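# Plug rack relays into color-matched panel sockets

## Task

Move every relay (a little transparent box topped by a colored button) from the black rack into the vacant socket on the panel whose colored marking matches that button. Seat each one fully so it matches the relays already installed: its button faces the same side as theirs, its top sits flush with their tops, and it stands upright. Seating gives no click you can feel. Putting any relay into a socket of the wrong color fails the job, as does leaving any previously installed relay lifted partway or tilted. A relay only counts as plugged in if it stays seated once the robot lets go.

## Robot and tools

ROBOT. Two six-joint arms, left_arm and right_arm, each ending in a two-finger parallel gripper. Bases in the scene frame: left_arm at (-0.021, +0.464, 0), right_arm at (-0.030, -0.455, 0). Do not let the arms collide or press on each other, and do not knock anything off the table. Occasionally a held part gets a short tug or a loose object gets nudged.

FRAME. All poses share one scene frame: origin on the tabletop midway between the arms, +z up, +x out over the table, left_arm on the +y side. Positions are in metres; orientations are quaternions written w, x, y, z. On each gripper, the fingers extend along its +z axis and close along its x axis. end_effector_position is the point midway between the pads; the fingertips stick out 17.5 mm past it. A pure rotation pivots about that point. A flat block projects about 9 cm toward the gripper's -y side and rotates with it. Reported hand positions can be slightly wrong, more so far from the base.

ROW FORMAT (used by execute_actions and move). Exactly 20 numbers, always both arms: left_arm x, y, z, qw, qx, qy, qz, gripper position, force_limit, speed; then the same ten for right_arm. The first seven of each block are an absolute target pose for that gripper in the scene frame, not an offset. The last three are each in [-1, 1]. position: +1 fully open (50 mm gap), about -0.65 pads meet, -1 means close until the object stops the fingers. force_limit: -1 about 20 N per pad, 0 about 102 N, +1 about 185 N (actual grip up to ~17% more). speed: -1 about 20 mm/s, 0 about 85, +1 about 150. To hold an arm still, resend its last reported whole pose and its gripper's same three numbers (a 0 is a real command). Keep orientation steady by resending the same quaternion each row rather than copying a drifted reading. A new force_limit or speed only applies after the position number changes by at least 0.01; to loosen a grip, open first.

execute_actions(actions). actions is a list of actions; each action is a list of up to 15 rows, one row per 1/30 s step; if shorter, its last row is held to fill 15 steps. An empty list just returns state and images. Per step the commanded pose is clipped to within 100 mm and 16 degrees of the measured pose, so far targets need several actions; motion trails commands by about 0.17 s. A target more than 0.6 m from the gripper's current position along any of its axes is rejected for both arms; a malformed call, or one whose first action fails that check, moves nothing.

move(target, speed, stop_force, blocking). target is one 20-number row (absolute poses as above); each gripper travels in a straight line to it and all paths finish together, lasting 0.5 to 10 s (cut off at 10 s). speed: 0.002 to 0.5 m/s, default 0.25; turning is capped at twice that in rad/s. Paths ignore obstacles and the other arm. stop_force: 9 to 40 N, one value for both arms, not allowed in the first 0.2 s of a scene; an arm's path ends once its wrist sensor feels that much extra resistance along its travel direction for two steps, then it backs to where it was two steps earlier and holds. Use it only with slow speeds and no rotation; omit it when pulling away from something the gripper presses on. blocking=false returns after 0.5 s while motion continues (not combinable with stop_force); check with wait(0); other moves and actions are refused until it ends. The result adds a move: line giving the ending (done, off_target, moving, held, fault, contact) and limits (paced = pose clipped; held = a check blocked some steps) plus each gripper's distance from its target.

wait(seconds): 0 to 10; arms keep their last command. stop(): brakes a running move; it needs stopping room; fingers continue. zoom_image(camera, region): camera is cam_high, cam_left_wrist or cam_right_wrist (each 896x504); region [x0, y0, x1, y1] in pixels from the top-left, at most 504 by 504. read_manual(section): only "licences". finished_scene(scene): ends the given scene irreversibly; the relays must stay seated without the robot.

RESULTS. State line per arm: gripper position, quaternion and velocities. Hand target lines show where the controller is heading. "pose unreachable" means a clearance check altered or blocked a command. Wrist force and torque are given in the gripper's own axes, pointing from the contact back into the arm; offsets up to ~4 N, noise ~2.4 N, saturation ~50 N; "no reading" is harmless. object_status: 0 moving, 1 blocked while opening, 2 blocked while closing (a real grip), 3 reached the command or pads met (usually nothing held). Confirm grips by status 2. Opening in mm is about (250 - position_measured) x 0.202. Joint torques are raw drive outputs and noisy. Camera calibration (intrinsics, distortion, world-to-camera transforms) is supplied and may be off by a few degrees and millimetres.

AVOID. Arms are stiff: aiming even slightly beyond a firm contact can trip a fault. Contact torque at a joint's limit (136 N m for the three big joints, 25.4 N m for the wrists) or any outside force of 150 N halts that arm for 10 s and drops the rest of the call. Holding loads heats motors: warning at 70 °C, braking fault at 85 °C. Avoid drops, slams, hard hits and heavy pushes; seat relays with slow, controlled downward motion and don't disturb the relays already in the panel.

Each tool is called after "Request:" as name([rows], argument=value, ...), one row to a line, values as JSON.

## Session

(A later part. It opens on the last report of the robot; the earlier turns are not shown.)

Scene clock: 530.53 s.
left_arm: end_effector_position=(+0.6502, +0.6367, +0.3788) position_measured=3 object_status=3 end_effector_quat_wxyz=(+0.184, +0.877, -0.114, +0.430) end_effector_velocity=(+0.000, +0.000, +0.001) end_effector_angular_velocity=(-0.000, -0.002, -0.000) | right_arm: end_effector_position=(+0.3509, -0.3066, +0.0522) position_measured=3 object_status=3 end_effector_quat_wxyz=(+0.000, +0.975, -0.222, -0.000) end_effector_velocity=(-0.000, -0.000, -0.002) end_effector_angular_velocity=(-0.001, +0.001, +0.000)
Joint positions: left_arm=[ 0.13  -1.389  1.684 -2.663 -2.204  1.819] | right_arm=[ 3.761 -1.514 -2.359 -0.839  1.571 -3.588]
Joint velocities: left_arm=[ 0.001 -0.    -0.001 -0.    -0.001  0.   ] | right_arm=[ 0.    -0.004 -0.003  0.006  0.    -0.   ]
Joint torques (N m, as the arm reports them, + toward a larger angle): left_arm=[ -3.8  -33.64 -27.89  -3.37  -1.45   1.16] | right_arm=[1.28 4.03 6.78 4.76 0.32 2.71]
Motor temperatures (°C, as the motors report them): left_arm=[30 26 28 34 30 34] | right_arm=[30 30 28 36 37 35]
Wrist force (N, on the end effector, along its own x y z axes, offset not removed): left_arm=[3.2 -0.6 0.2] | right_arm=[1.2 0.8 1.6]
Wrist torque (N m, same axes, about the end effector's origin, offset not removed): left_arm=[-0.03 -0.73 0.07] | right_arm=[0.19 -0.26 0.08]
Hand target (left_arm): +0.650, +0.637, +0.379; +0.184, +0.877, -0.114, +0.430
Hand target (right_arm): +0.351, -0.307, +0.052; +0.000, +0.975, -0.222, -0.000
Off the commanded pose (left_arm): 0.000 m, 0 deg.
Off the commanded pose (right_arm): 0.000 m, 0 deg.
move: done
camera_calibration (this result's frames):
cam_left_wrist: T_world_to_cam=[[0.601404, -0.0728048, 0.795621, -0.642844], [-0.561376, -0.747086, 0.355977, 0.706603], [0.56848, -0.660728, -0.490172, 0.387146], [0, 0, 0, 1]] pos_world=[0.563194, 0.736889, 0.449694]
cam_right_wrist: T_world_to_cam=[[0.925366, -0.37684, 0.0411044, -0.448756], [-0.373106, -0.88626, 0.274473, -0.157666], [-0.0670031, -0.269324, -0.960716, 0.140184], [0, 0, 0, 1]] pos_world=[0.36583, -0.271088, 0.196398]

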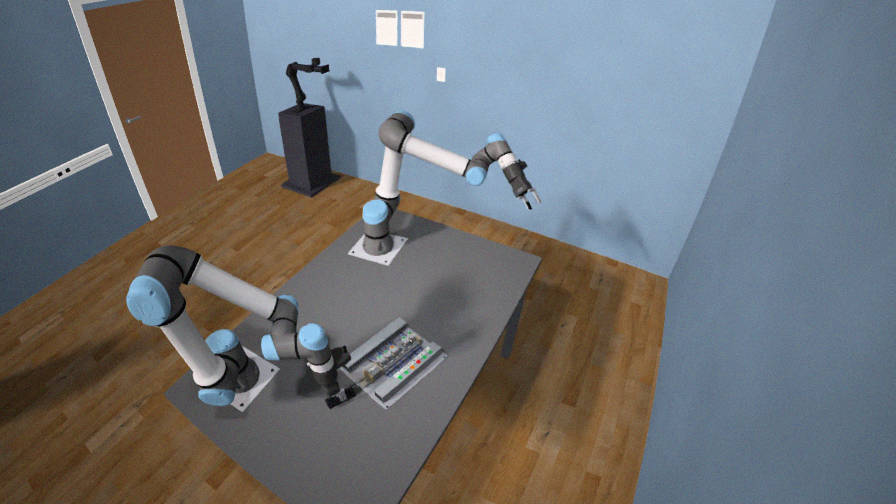

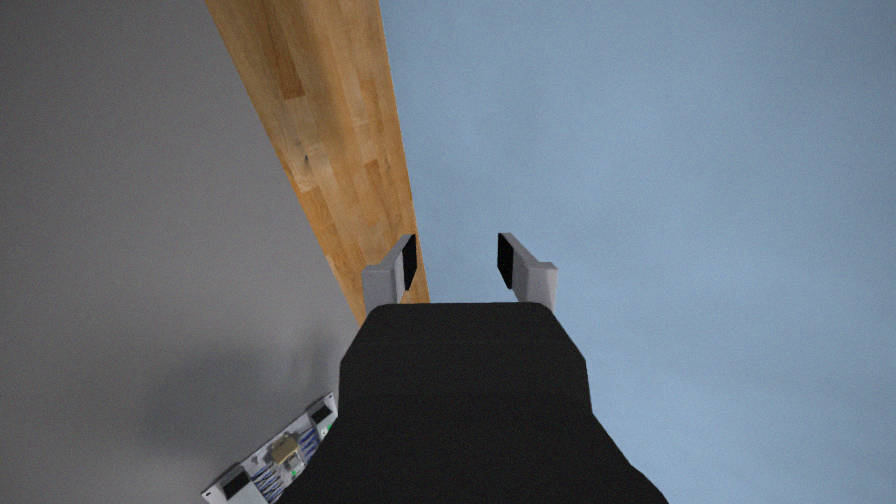

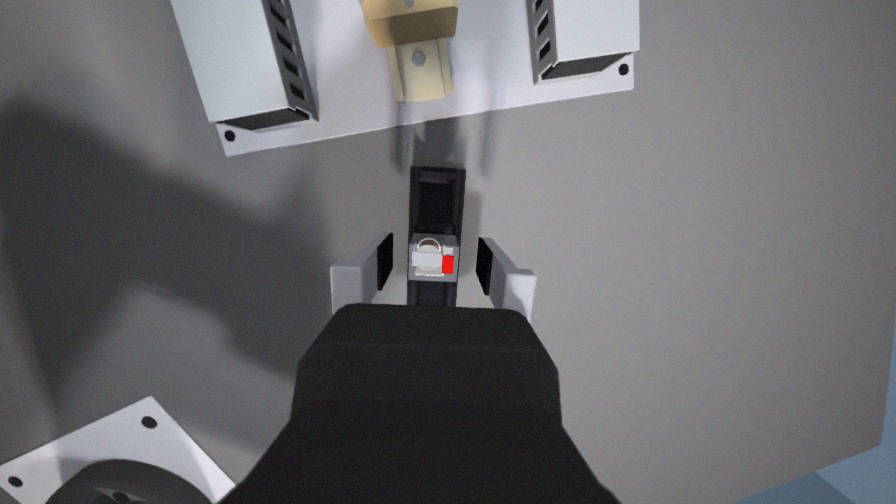

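Request:
move(target=[0.6502,0.6367,0.3788,0.184,0.877,-0.114,0.430,1,0,0,0.351,-0.3065,0.052,0,0.975,-0.2224,0,-1,-0.4,-0.5])

Request:
move(target=[0.6502,0.6367,0.3788,0.184,0.877,-0.114,0.430,1,0,0,0.351,-0.3065,0.078,0,0.975,-0.2224,0,-1,-0.4,-0.5], speed=0.04)

Request:
zoom_image(camera="cam_right_wrist", region=[360,150,520,310])

Scene clock: 540.73 s.
left_arm: end_effector_position=(+0.6502, +0.6367, +0.3788) position_measured=3 object_status=3 end_effector_quat_wxyz=(+0.184, +0.877, -0.114, +0.430) end_effector_velocity=(+0.000, -0.000, -0.000) end_effector_angular_velocity=(+0.000, -0.000, -0.000) | right_arm: end_effector_position=(+0.3509, -0.3065, +0.0519) position_measured=120 object_status=2 end_effector_quat_wxyz=(+0.000, +0.975, -0.222, -0.000) end_effector_velocity=(+0.000, +0.000, -0.000) end_effector_angular_velocity=(+0.001, -0.001, -0.000)
Joint positions: left_arm=[ 0.13  -1.389  1.684 -2.663 -2.204  1.819] | right_arm=[ 3.761 -1.514 -2.36  -0.838  1.571 -3.588]
Joint velocities: left_arm=[-0.    -0.     0.001 -0.001  0.    -0.   ] | right_arm=[-0.    -0.001  0.     0.002 -0.    -0.   ]
Joint torques (N m, as the arm reports them, + toward a larger angle): left_arm=[ -2.72 -32.26 -29.13  -3.37  -1.28   1.02] | right_arm=[ 1.85  4.33 23.01  5.02  0.34 -2.08]
Motor temperatures (°C, as the motors report them): left_arm=[30 26 28 34 30 34] | right_arm=[30 30 28 36 37 35]
Wrist force (N, on the end effector, along its own x y z axes, offset not removed): left_arm=[2.7 -0.2 0.8] | right_arm=[0.4 1.8 -0.8]
Wrist torque (N m, same axes, about the end effector's origin, offset not removed): left_arm=[0.12 -0.59 0.01] | right_arm=[0.37 -0.11 -0.08]
Hand target (left_arm): +0.650, +0.637, +0.379; +0.184, +0.877, -0.114, +0.430
Hand target (right_arm): +0.351, -0.307, +0.052; -0.000, +0.975, -0.222, +0.000
Off the commanded pose (left_arm): 0.000 m, 0 deg.
Off the commanded pose (right_arm): 0.000 m, 0 deg.
move: done
camera_calibration (this result's frames):
cam_left_wrist: T_world_to_cam=[[0.601404, -0.0728049, 0.795621, -0.642844], [-0.561376, -0.747086, 0.355977, 0.706603], [0.56848, -0.660728, -0.490172, 0.387146], [0, 0, 0, 1]] pos_world=[0.563194, 0.736889, 0.449694]
cam_right_wrist: T_world_to_cam=[[0.925374, -0.376825, 0.0410662, -0.448754], [-0.373077, -0.886251, 0.274539, -0.157571], [-0.0670583, -0.269372, -0.960699, 0.139908], [0, 0, 0, 1]] pos_world=[0.365861, -0.271062, 0.196097]

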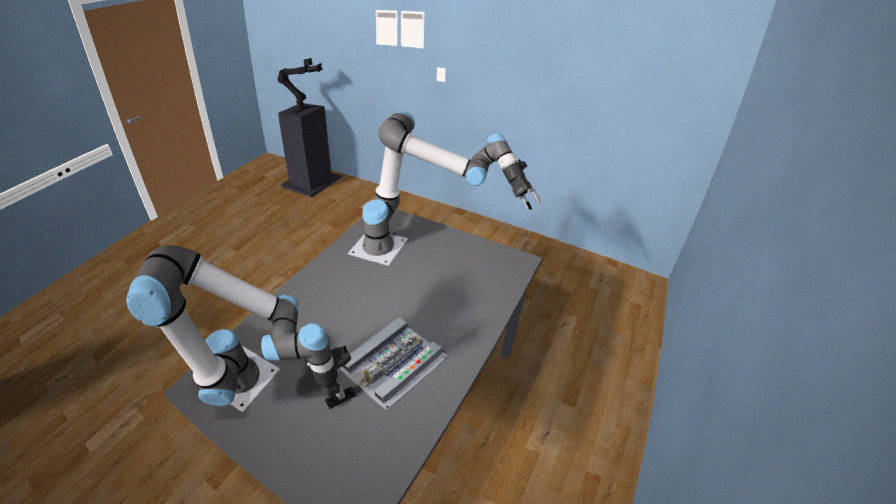

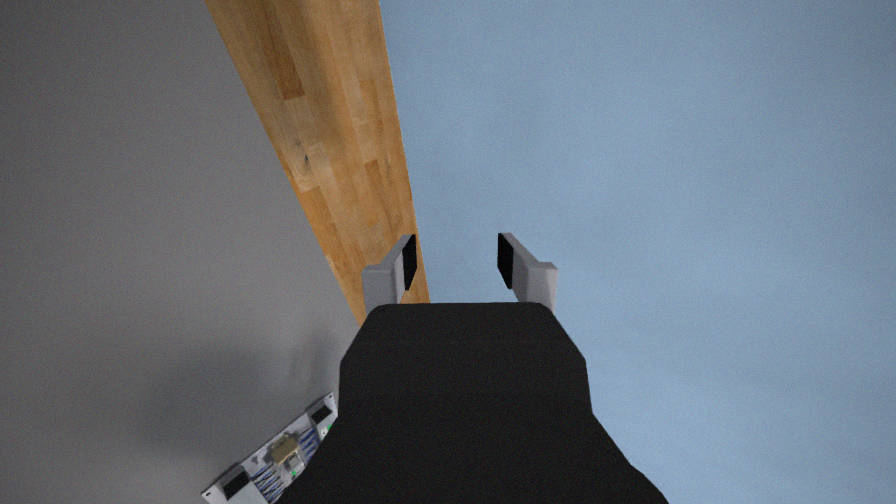

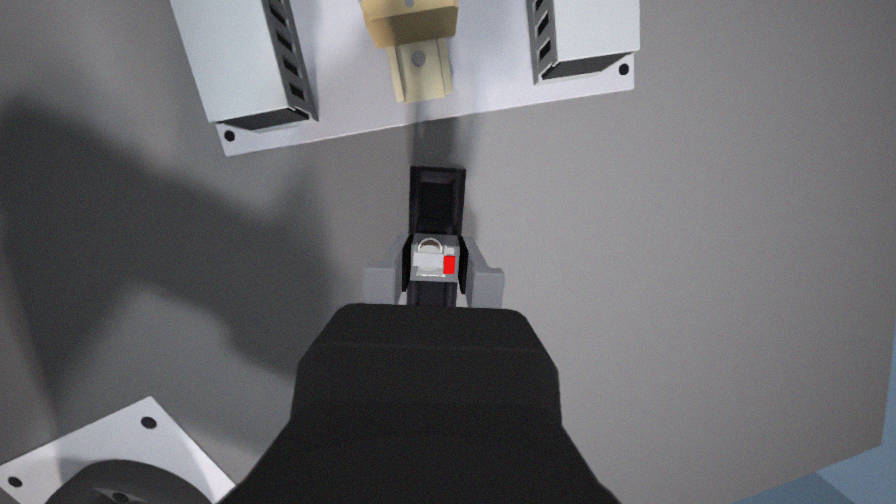

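Scene clock: 541.77 s.
left_arm: end_effector_position=(+0.6502, +0.6367, +0.3788) position_measured=3 object_status=3 end_effector_quat_wxyz=(+0.184, +0.877, -0.114, +0.430) end_effector_velocity=(-0.000, -0.000, -0.000) end_effector_angular_velocity=(-0.000, +0.001, +0.000) | right_arm: end_effector_position=(+0.3511, -0.3065, +0.0777) position_measured=120 object_status=2 end_effector_quat_wxyz=(-0.000, +0.975, -0.222, +0.000) end_effector_velocity=(+0.000, +0.000, +0.002) end_effector_angular_velocity=(+0.000, +0.000, +0.000)
Joint positions: left_arm=[ 0.13  -1.389  1.684 -2.663 -2.204  1.819] | right_arm=[ 3.761 -1.461 -2.322 -0.929  1.571 -3.589]
Joint velocities: left_arm=[-0.     0.     0.     0.001  0.    -0.   ] | right_arm=[ 0.     0.004  0.004 -0.008  0.     0.   ]
Joint torques (N m, as the arm reports them, + toward a larger angle): left_arm=[ -2.65 -32.92 -27.62  -3.34  -1.34   1.02] | right_arm=[-8.1  28.93 32.45  1.61  1.03 -0.91]
Motor temperatures (°C, as the motors report them): left_arm=[30 26 28 34 30 34] | right_arm=[30 30 28 36 37 35]
Wrist force (N, on the end effector, along its own x y z axes, offset not removed): left_arm=[2.3 -0.2 1.1] | right_arm=[1.0 0.3 0.1]
Wrist torque (N m, same axes, about the end effector's origin, offset not removed): left_arm=[0.08 -0.57 0.08] | right_arm=[0.11 -0.16 -0.06]
Hand target (left_arm): +0.650, +0.637, +0.379; +0.184, +0.877, -0.114, +0.430
Hand target (right_arm): +0.351, -0.306, +0.078; -0.000, +0.975, -0.222, +0.000
Off the commanded pose (left_arm): 0.000 m, 0 deg.
Off the commanded pose (right_arm): 0.000 m, 0 deg.
move: done
camera_calibration (this result's frames):
cam_left_wrist: T_world_to_cam=[[0.601404, -0.0728052, 0.795621, -0.642844], [-0.561376, -0.747086, 0.355977, 0.706603], [0.56848, -0.660728, -0.490172, 0.387146], [0, 0, 0, 1]] pos_world=[0.563194, 0.736889, 0.449694]
cam_right_wrist: T_world_to_cam=[[0.925395, -0.376764, 0.0411427, -0.449877], [-0.373049, -0.886305, 0.274407, -0.164537], [-0.0669215, -0.269283, -0.960733, 0.164676], [0, 0, 0, 1]] pos_world=[0.365954, -0.270983, 0.221869]

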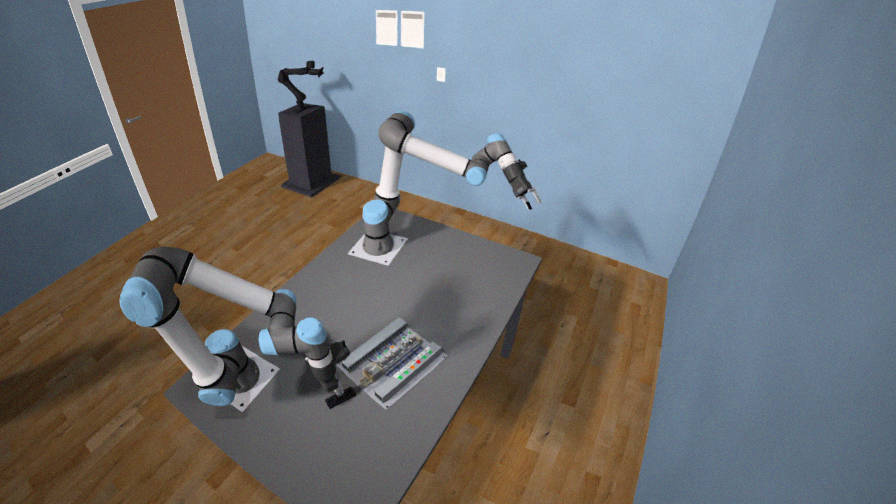

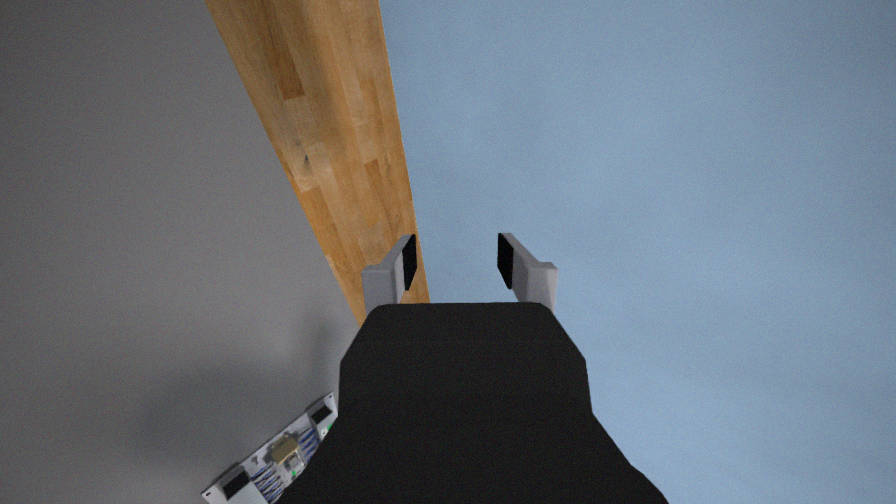

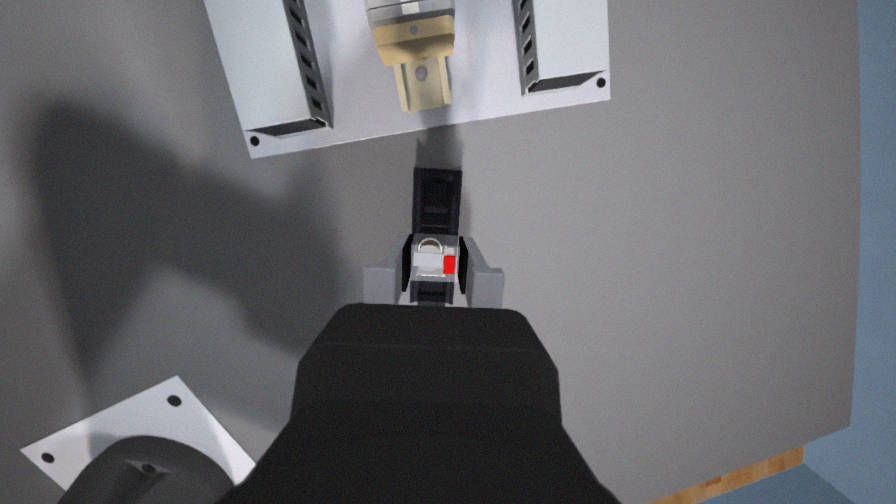

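Region (360, 150, 520, 310) of cam_right_wrist's 896x504 image, scaled by 3.150, with more detail than that image has.

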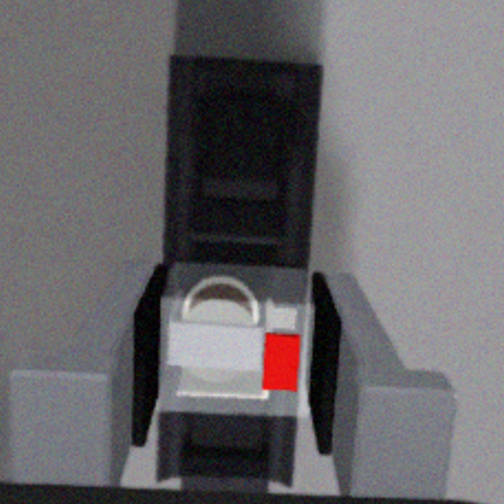

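Request:
move(target=[0.6502,0.6367,0.3788,0.184,0.877,-0.114,0.430,1,0,0,0.351,-0.3065,0.145,0,0.975,-0.2224,0,-1,-0.4,-0.5], speed=0.15)

Request:
move(target=[0.6502,0.6367,0.3788,0.184,0.877,-0.114,0.430,1,0,0,0.4232,-0.0351,0.145,0,-0.1123,-0.9937,0,-1,-0.4,-0.5], speed=0.4)

Request:
move(target=[0.6502,0.6367,0.3788,0.184,0.877,-0.114,0.430,1,0,0,0.4232,-0.0351,0.092,0,0.1123,0.9937,0,-1,-0.4,-0.5], speed=0.1)

Request:
zoom_image(camera="cam_right_wrist", region=[360,150,520,310])

Scene clock: 548.83 s.
left_arm: end_effector_position=(+0.6502, +0.6367, +0.3788) position_measured=3 object_status=3 end_effector_quat_wxyz=(+0.184, +0.877, -0.114, +0.430) end_effector_velocity=(-0.000, +0.000, -0.001) end_effector_angular_velocity=(+0.000, +0.001, +0.001) | right_arm: end_effector_position=(+0.3512, -0.3064, +0.1447) position_measured=120 object_status=2 end_effector_quat_wxyz=(-0.000, +0.975, -0.222, -0.000) end_effector_velocity=(-0.000, +0.000, +0.002) end_effector_angular_velocity=(-0.000, +0.000, +0.001)
Joint positions: left_arm=[ 0.13  -1.389  1.684 -2.663 -2.204  1.819] | right_arm=[ 3.761 -1.358 -2.206 -1.149  1.571 -3.589]
Joint velocities: left_arm=[ 0.001 -0.     0.001 -0.     0.     0.   ] | right_arm=[ 0.001  0.003  0.005 -0.008  0.     0.   ]
Joint torques (N m, as the arm reports them, + toward a larger angle): left_arm=[ -2.38 -33.25 -29.42  -3.44  -1.5    1.04] | right_arm=[15.14 26.21 36.28  1.69 -1.42  2.64]
Motor temperatures (°C, as the motors report them): left_arm=[30 26 28 34 30 34] | right_arm=[30 30 28 36 37 35]
Wrist force (N, on the end effector, along its own x y z axes, offset not removed): left_arm=[1.5 -0.8 0.8] | right_arm=[1.6 0.7 1.0]
Wrist torque (N m, same axes, about the end effector's origin, offset not removed): left_arm=[0.01 -0.42 0.07] | right_arm=[0.22 -0.30 -0.04]
Hand target (left_arm): +0.650, +0.637, +0.379; +0.184, +0.877, -0.114, +0.430
Hand target (right_arm): +0.351, -0.306, +0.145; -0.000, +0.975, -0.222, +0.000
Off the commanded pose (left_arm): 0.000 m, 0 deg.
Off the commanded pose (right_arm): 0.000 m, 0 deg.
move: done
camera_calibration (this result's frames):
cam_left_wrist: T_world_to_cam=[[0.601405, -0.0728049, 0.795621, -0.642844], [-0.561376, -0.747086, 0.355977, 0.706602], [0.56848, -0.660728, -0.490172, 0.387146], [0, 0, 0, 1]] pos_world=[0.563194, 0.736889, 0.449694]
cam_right_wrist: T_world_to_cam=[[0.925334, -0.376924, 0.0410464, -0.452711], [-0.373185, -0.886284, 0.274288, -0.182756], [-0.0670069, -0.269126, -0.960771, 0.229132], [0, 0, 0, 1]] pos_world=[0.366061, -0.270947, 0.288853]

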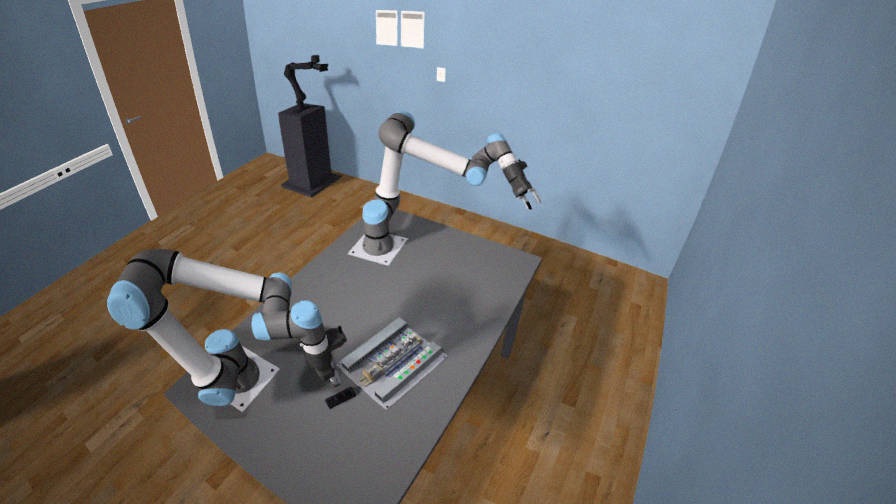

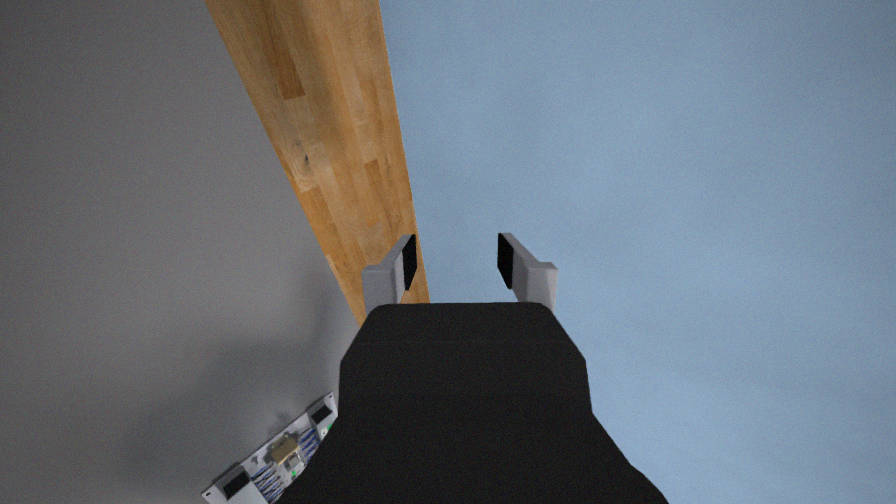

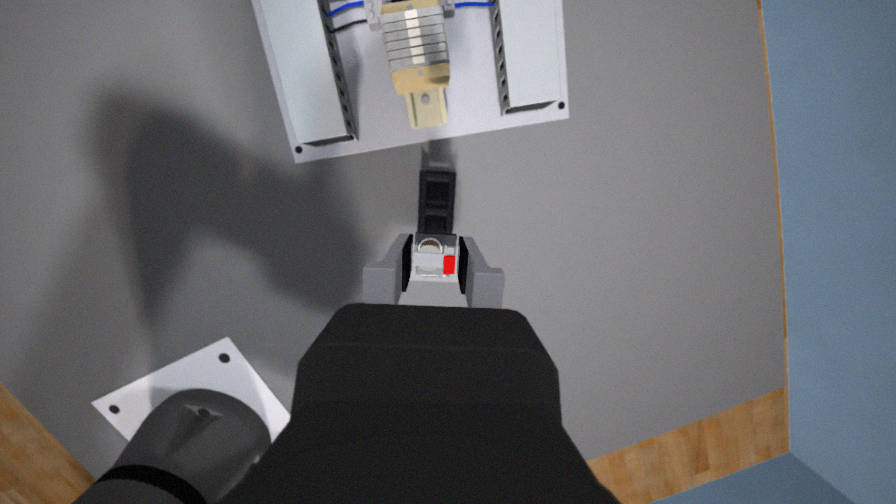

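Scene clock: 553.10 s.
left_arm: end_effector_position=(+0.6502, +0.6367, +0.3788) position_measured=3 object_status=3 end_effector_quat_wxyz=(+0.184, +0.877, -0.114, +0.430) end_effector_velocity=(+0.000, -0.000, +0.000) end_effector_angular_velocity=(-0.000, +0.000, -0.000) | right_arm: end_effector_position=(+0.4234, -0.0354, +0.1447) position_measured=120 object_status=2 end_effector_quat_wxyz=(+0.000, +0.112, +0.994, -0.000) end_effector_velocity=(+0.001, +0.002, +0.001) end_effector_angular_velocity=(+0.001, -0.001, -0.013)
Joint positions: left_arm=[ 0.13  -1.389  1.684 -2.663 -2.204  1.819] | right_arm=[ 4.065 -1.952 -1.554 -1.207  1.57  -0.368]
Joint velocities: left_arm=[-0.    -0.    -0.001  0.001 -0.    -0.   ] | right_arm=[ 0.    -0.003  0.005 -0.001 -0.     0.013]
Joint torques (N m, as the arm reports them, + toward a larger angle): left_arm=[ -1.86 -31.83 -29.18  -3.48  -1.78   1.16] | right_arm=[13.75 29.77 35.66  1.73 -1.62  2.77]
Motor temperatures (°C, as the motors report them): left_arm=[30 26 28 34 30 34] | right_arm=[30 30 28 36 37 35]
Wrist force (N, on the end effector, along its own x y z axes, offset not removed): left_arm=[2.7 -0.3 -0.3] | right_arm=[1.6 0.8 0.0]
Wrist torque (N m, same axes, about the end effector's origin, offset not removed): left_arm=[-0.05 -0.54 0.14] | right_arm=[0.17 -0.31 -0.08]
Hand target (left_arm): +0.650, +0.637, +0.379; +0.184, +0.877, -0.114, +0.430
Hand target (right_arm): +0.423, -0.035, +0.145; +0.000, +0.112, +0.994, -0.000
Off the commanded pose (left_arm): 0.000 m, 0 deg.
Off the commanded pose (right_arm): 0.000 m, 0 deg.
move: done
camera_calibration (this result's frames):
cam_left_wrist: T_world_to_cam=[[0.601404, -0.072805, 0.795621, -0.642844], [-0.561376, -0.747086, 0.355976, 0.706603], [0.56848, -0.660728, -0.490172, 0.387146], [0, 0, 0, 1]] pos_world=[0.563194, 0.736889, 0.449694]
cam_right_wrist: T_world_to_cam=[[-0.986116, 0.160967, 0.0407927, 0.410935], [0.165965, 0.947293, 0.274027, -0.0789556], [0.00546659, 0.276993, -0.960856, 0.295515], [0, 0, 0, 1]] pos_world=[0.416718, -0.0732082, 0.28882]

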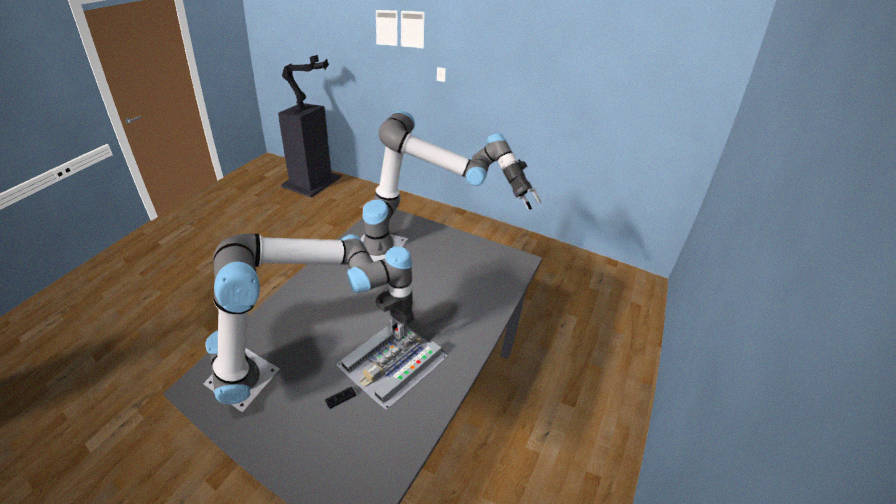

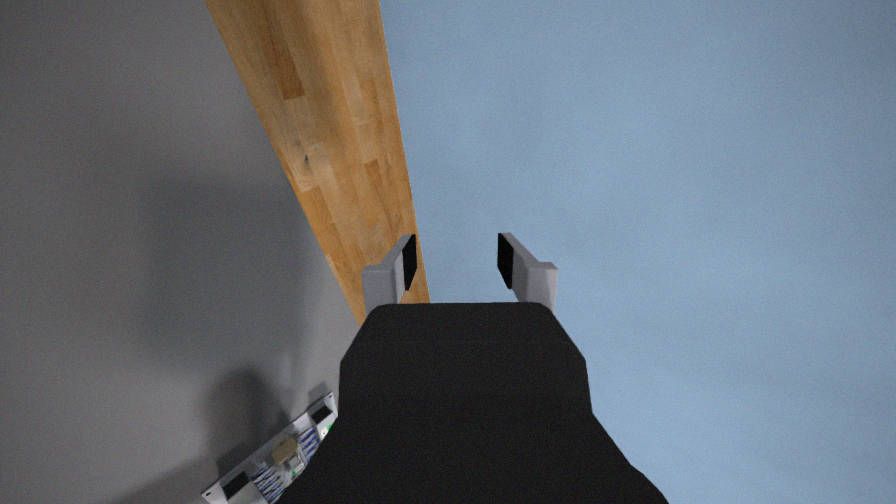

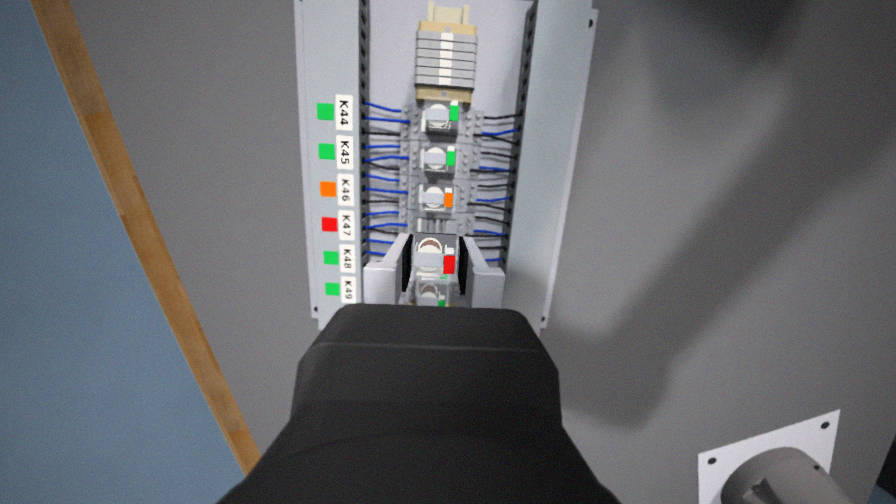

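Scene clock: 554.10 s.
left_arm: end_effector_position=(+0.6502, +0.6367, +0.3788) position_measured=3 object_status=3 end_effector_quat_wxyz=(+0.184, +0.877, -0.114, +0.430) end_effector_velocity=(-0.000, +0.001, -0.001) end_effector_angular_velocity=(+0.000, +0.001, +0.001) | right_arm: end_effector_position=(+0.4231, -0.0352, +0.0923) position_measured=120 object_status=2 end_effector_quat_wxyz=(-0.000, +0.112, +0.994, -0.000) end_effector_velocity=(+0.000, +0.000, -0.002) end_effector_angular_velocity=(+0.001, -0.001, -0.000)
Joint positions: left_arm=[ 0.13  -1.389  1.684 -2.663 -2.204  1.819] | right_arm=[ 4.065 -2.003 -1.626 -1.084  1.571 -0.366]
Joint velocities: left_arm=[ 0.001 -0.     0.001  0.001  0.001  0.   ] | right_arm=[-0.    -0.003 -0.003  0.007 -0.     0.   ]
Joint torques (N m, as the arm reports them, + toward a larger angle): left_arm=[ -2.13 -33.75 -29.52  -3.46  -1.28   1.12] | right_arm=[12.31 31.63 10.17  4.89  1.08  2.71]
Motor temperatures (°C, as the motors report them): left_arm=[30 26 28 34 30 34] | right_arm=[30 30 28 36 37 35]
Wrist force (N, on the end effector, along its own x y z axes, offset not removed): left_arm=[2.5 -1.1 0.7] | right_arm=[0.6 0.3 0.4]
Wrist torque (N m, same axes, about the end effector's origin, offset not removed): left_arm=[-0.09 -0.58 0.04] | right_arm=[0.17 -0.05 0.05]
Hand target (left_arm): +0.650, +0.637, +0.379; +0.184, +0.877, -0.114, +0.430
Hand target (right_arm): +0.423, -0.035, +0.092; -0.000, +0.112, +0.994, -0.000
Off the commanded pose (left_arm): 0.000 m, 0 deg.
Off the commanded pose (right_arm): 0.000 m, 0 deg.
move: done
camera_calibration (this result's frames):
cam_left_wrist: T_world_to_cam=[[0.601404, -0.0728049, 0.795621, -0.642844], [-0.561376, -0.747086, 0.355977, 0.706603], [0.56848, -0.660728, -0.490172, 0.387146], [0, 0, 0, 1]] pos_world=[0.563194, 0.736889, 0.449694]
cam_right_wrist: T_world_to_cam=[[-0.985871, 0.162375, 0.0411434, 0.412705], [0.167413, 0.946928, 0.274408, -0.0653707], [0.00559715, 0.277418, -0.960733, 0.245092], [0, 0, 0, 1]] pos_world=[0.416446, -0.0731048, 0.236426]

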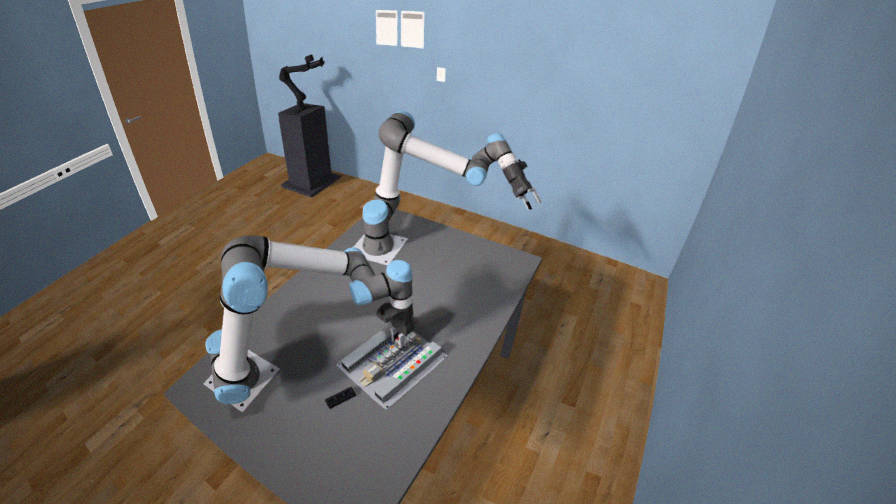

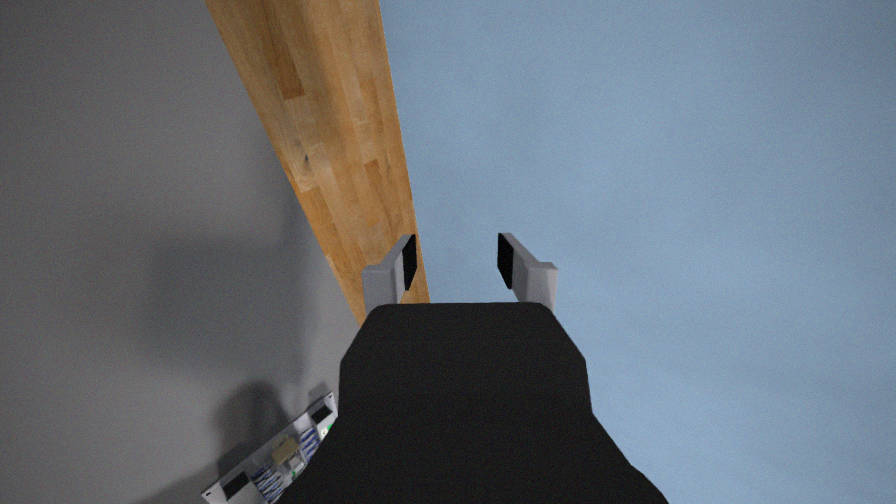

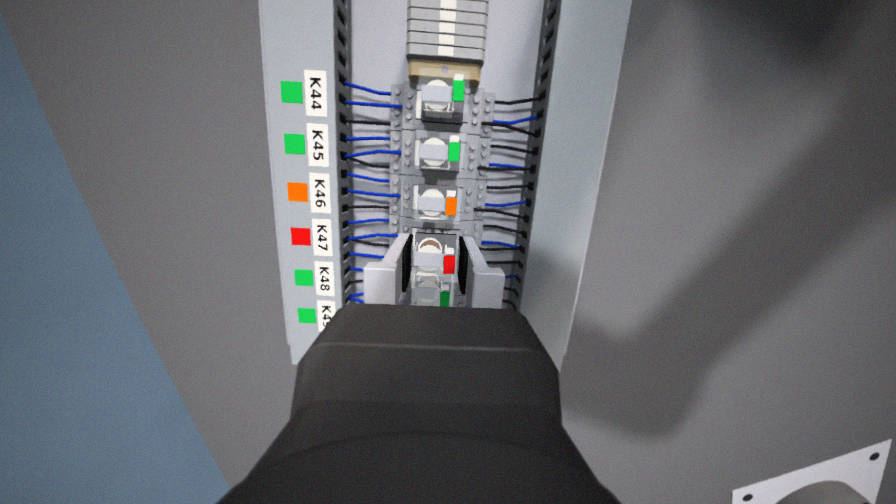

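Region (360, 150, 520, 310) of cam_right_wrist's 896x504 image, scaled by 3.150, with more detail than that image has.

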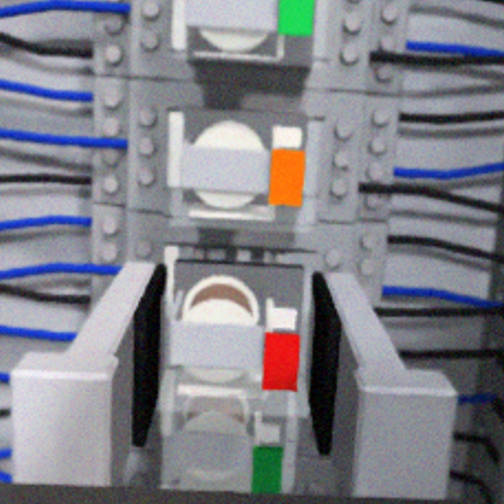

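Request:
move(target=[0.6502,0.6367,0.3788,0.184,0.877,-0.114,0.430,1,0,0,0.4232,-0.0351,0.0800,0,0.1123,0.9937,0,-1,-0.4,-0.5], speed=0.03)

Request:
zoom_image(camera="cam_right_wrist", region=[360,150,520,310])

Request:
move(target=[0.6502,0.6367,0.3788,0.184,0.877,-0.114,0.430,1,0,0,0.4232,-0.0351,0.074,0,0.1123,0.9937,0,-1,-0.4,-0.5], speed=0.004, stop_force=16)

Scene clock: 557.57 s.
left_arm: end_effector_position=(+0.6502, +0.6367, +0.3788) position_measured=3 object_status=3 end_effector_quat_wxyz=(+0.184, +0.877, -0.114, +0.430) end_effector_velocity=(+0.000, +0.000, +0.000) end_effector_angular_velocity=(+0.001, -0.001, +0.001) | right_arm: end_effector_position=(+0.4232, -0.0351, +0.0802) position_measured=120 object_status=2 end_effector_quat_wxyz=(-0.000, +0.112, +0.994, -0.000) end_effector_velocity=(+0.000, +0.000, -0.002) end_effector_angular_velocity=(+0.001, -0.001, +0.000)
Joint positions: left_arm=[ 0.13  -1.389  1.684 -2.663 -2.204  1.819] | right_arm=[ 4.065 -2.017 -1.64  -1.056  1.571 -0.366]
Joint velocities: left_arm=[ 0.    -0.    -0.    -0.001  0.     0.   ] | right_arm=[ 0.    -0.002 -0.002  0.005 -0.     0.   ]
Joint torques (N m, as the arm reports them, + toward a larger angle): left_arm=[ -0.93 -33.21 -30.75  -3.56  -1.55   1.07] | right_arm=[ 7.16 30.33 11.52  5.03  0.59  2.4 ]
Motor temperatures (°C, as the motors report them): left_arm=[30 26 28 34 30 34] | right_arm=[30 30 28 36 37 35]
Wrist force (N, on the end effector, along its own x y z axes, offset not removed): left_arm=[2.8 0.2 0.9] | right_arm=[1.5 1.3 1.2]
Wrist torque (N m, same axes, about the end effector's origin, offset not removed): left_arm=[0.14 -0.71 0.03] | right_arm=[0.27 -0.25 0.01]
Hand target (left_arm): +0.650, +0.637, +0.379; +0.184, +0.877, -0.114, +0.430
Hand target (right_arm): +0.423, -0.035, +0.080; -0.000, +0.112, +0.994, -0.000
Off the commanded pose (left_arm): 0.000 m, 0 deg.
Off the commanded pose (right_arm): 0.000 m, 0 deg.
move: done
camera_calibration (this result's frames):
cam_left_wrist: T_world_to_cam=[[0.601404, -0.0728049, 0.795621, -0.642844], [-0.561376, -0.747086, 0.355977, 0.706602], [0.56848, -0.660728, -0.490172, 0.387146], [0, 0, 0, 1]] pos_world=[0.563194, 0.736889, 0.449694]
cam_right_wrist: T_world_to_cam=[[-0.98587, 0.162382, 0.0411353, 0.413248], [0.167418, 0.946923, 0.274425, -0.0621656], [0.00560977, 0.277434, -0.960728, 0.233484], [0, 0, 0, 1]] pos_world=[0.416506, -0.0730144, 0.224375]

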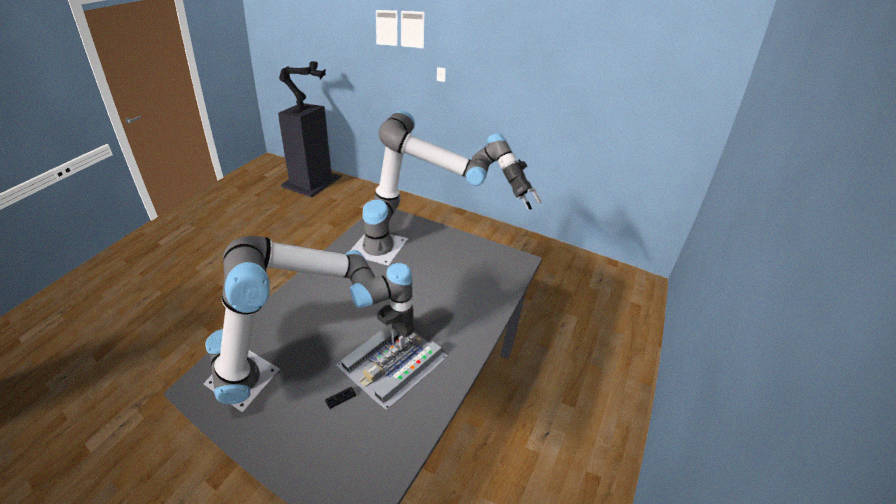

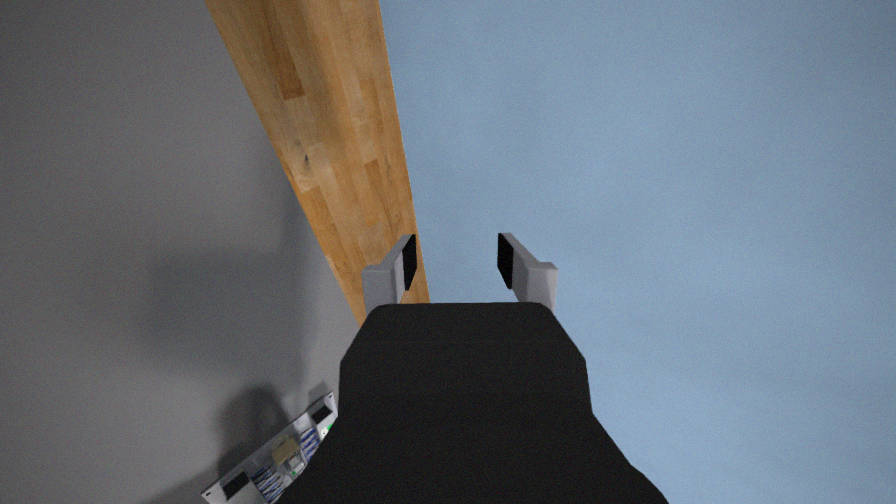

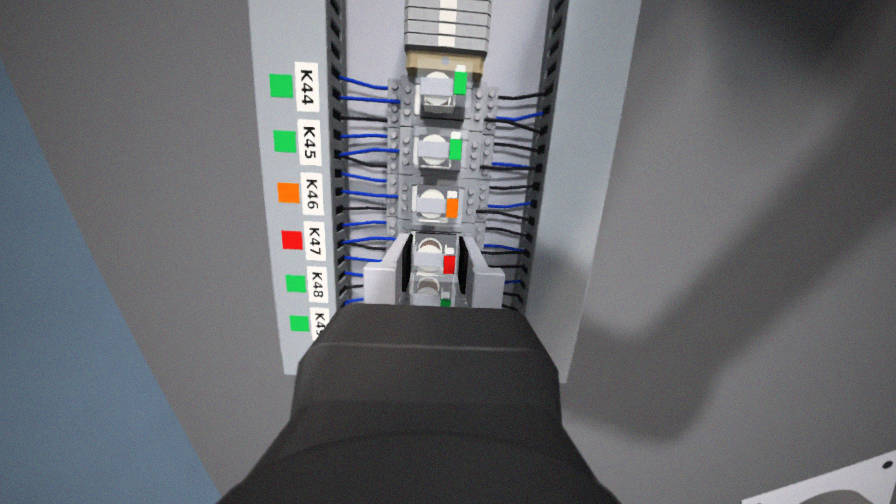

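Region (360, 150, 520, 310) of cam_right_wrist's 896x504 image, scaled by 3.150, with more detail than that image has.

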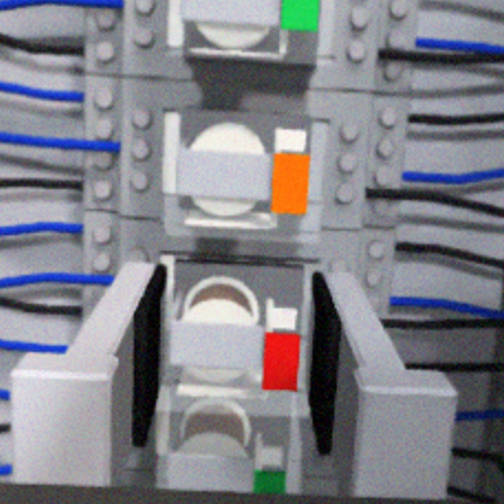

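Scene clock: 558.63 s.
left_arm: end_effector_position=(+0.6502, +0.6367, +0.3788) position_measured=3 object_status=3 end_effector_quat_wxyz=(+0.184, +0.877, -0.114, +0.430) end_effector_velocity=(-0.000, -0.000, -0.000) end_effector_angular_velocity=(-0.000, +0.001, -0.000) | right_arm: end_effector_position=(+0.4231, -0.0352, +0.0773) position_measured=120 object_status=2 end_effector_quat_wxyz=(-0.000, +0.112, +0.994, -0.000) end_effector_velocity=(-0.001, -0.001, -0.000) end_effector_angular_velocity=(-0.003, +0.002, -0.000)
Joint positions: left_arm=[ 0.13  -1.389  1.684 -2.663 -2.204  1.819] | right_arm=[ 4.065 -2.02  -1.643 -1.049  1.571 -0.366]
Joint velocities: left_arm=[-0.     0.     0.001 -0.    -0.     0.   ] | right_arm=[ 0.    -0.     0.    -0.004  0.     0.   ]
Joint torques (N m, as the arm reports them, + toward a larger angle): left_arm=[ -2.17 -33.72 -29.14  -3.6   -1.52   1.06] | right_arm=[ 6.55 42.54 23.1   1.33  0.64  2.38]
Motor temperatures (°C, as the motors report them): left_arm=[30 26 28 34 30 34] | right_arm=[30 30 28 36 37 35]
Wrist force (N, on the end effector, along its own x y z axes, offset not removed): left_arm=[3.8 -0.3 0.1] | right_arm=[0.9 -3.6 -18.4]
Wrist torque (N m, same axes, about the end effector's origin, offset not removed): left_arm=[0.02 -0.81 -0.01] | right_arm=[0.42 -0.31 0.05]
Hand target (left_arm): +0.650, +0.637, +0.379; +0.184, +0.877, -0.114, +0.430
Hand target (right_arm): +0.423, -0.035, +0.078; +0.000, +0.112, +0.994, +0.000
Off the commanded pose (left_arm): 0.000 m, 0 deg.
Off the commanded pose (right_arm): 0.003 m, 0 deg.
move: contact (right_arm)
camera_calibration (this result's frames):
cam_left_wrist: T_world_to_cam=[[0.601404, -0.072805, 0.795621, -0.642844], [-0.561376, -0.747086, 0.355976, 0.706603], [0.56848, -0.660728, -0.490172, 0.387146], [0, 0, 0, 1]] pos_world=[0.563194, 0.736889, 0.449694]
cam_right_wrist: T_world_to_cam=[[-0.985867, 0.162387, 0.0411998, 0.413341], [0.167441, 0.946958, 0.274288, -0.0613252], [0.00552641, 0.27731, -0.960765, 0.230743], [0, 0, 0, 1]] pos_world=[0.416492, -0.0730362, 0.221481]

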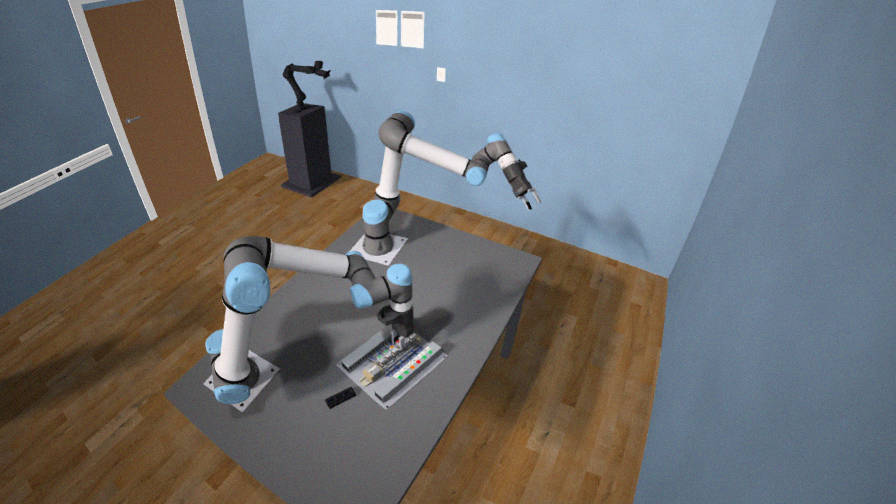

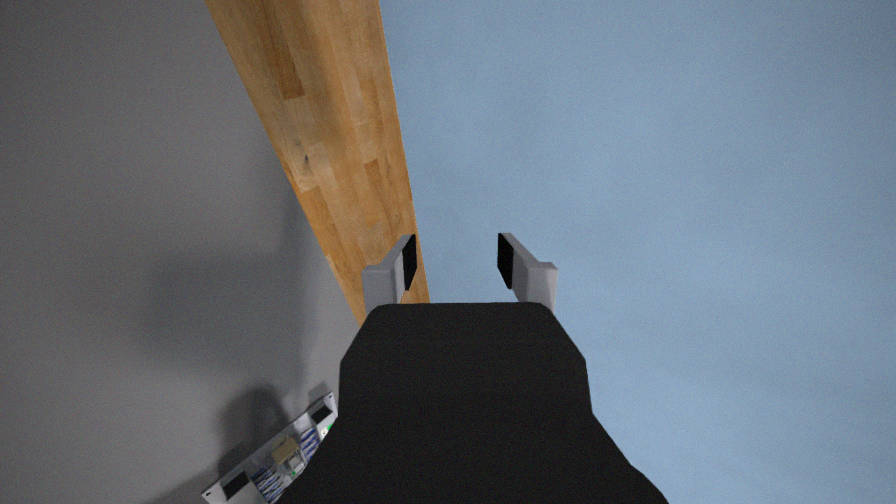

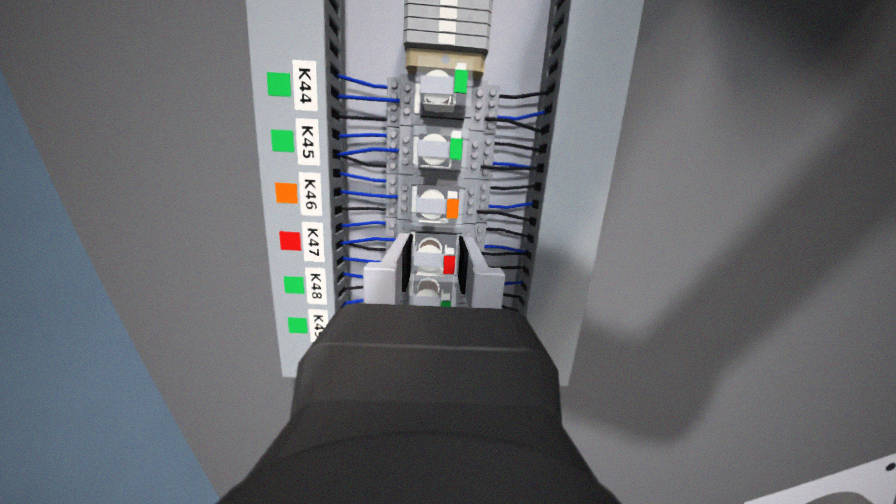

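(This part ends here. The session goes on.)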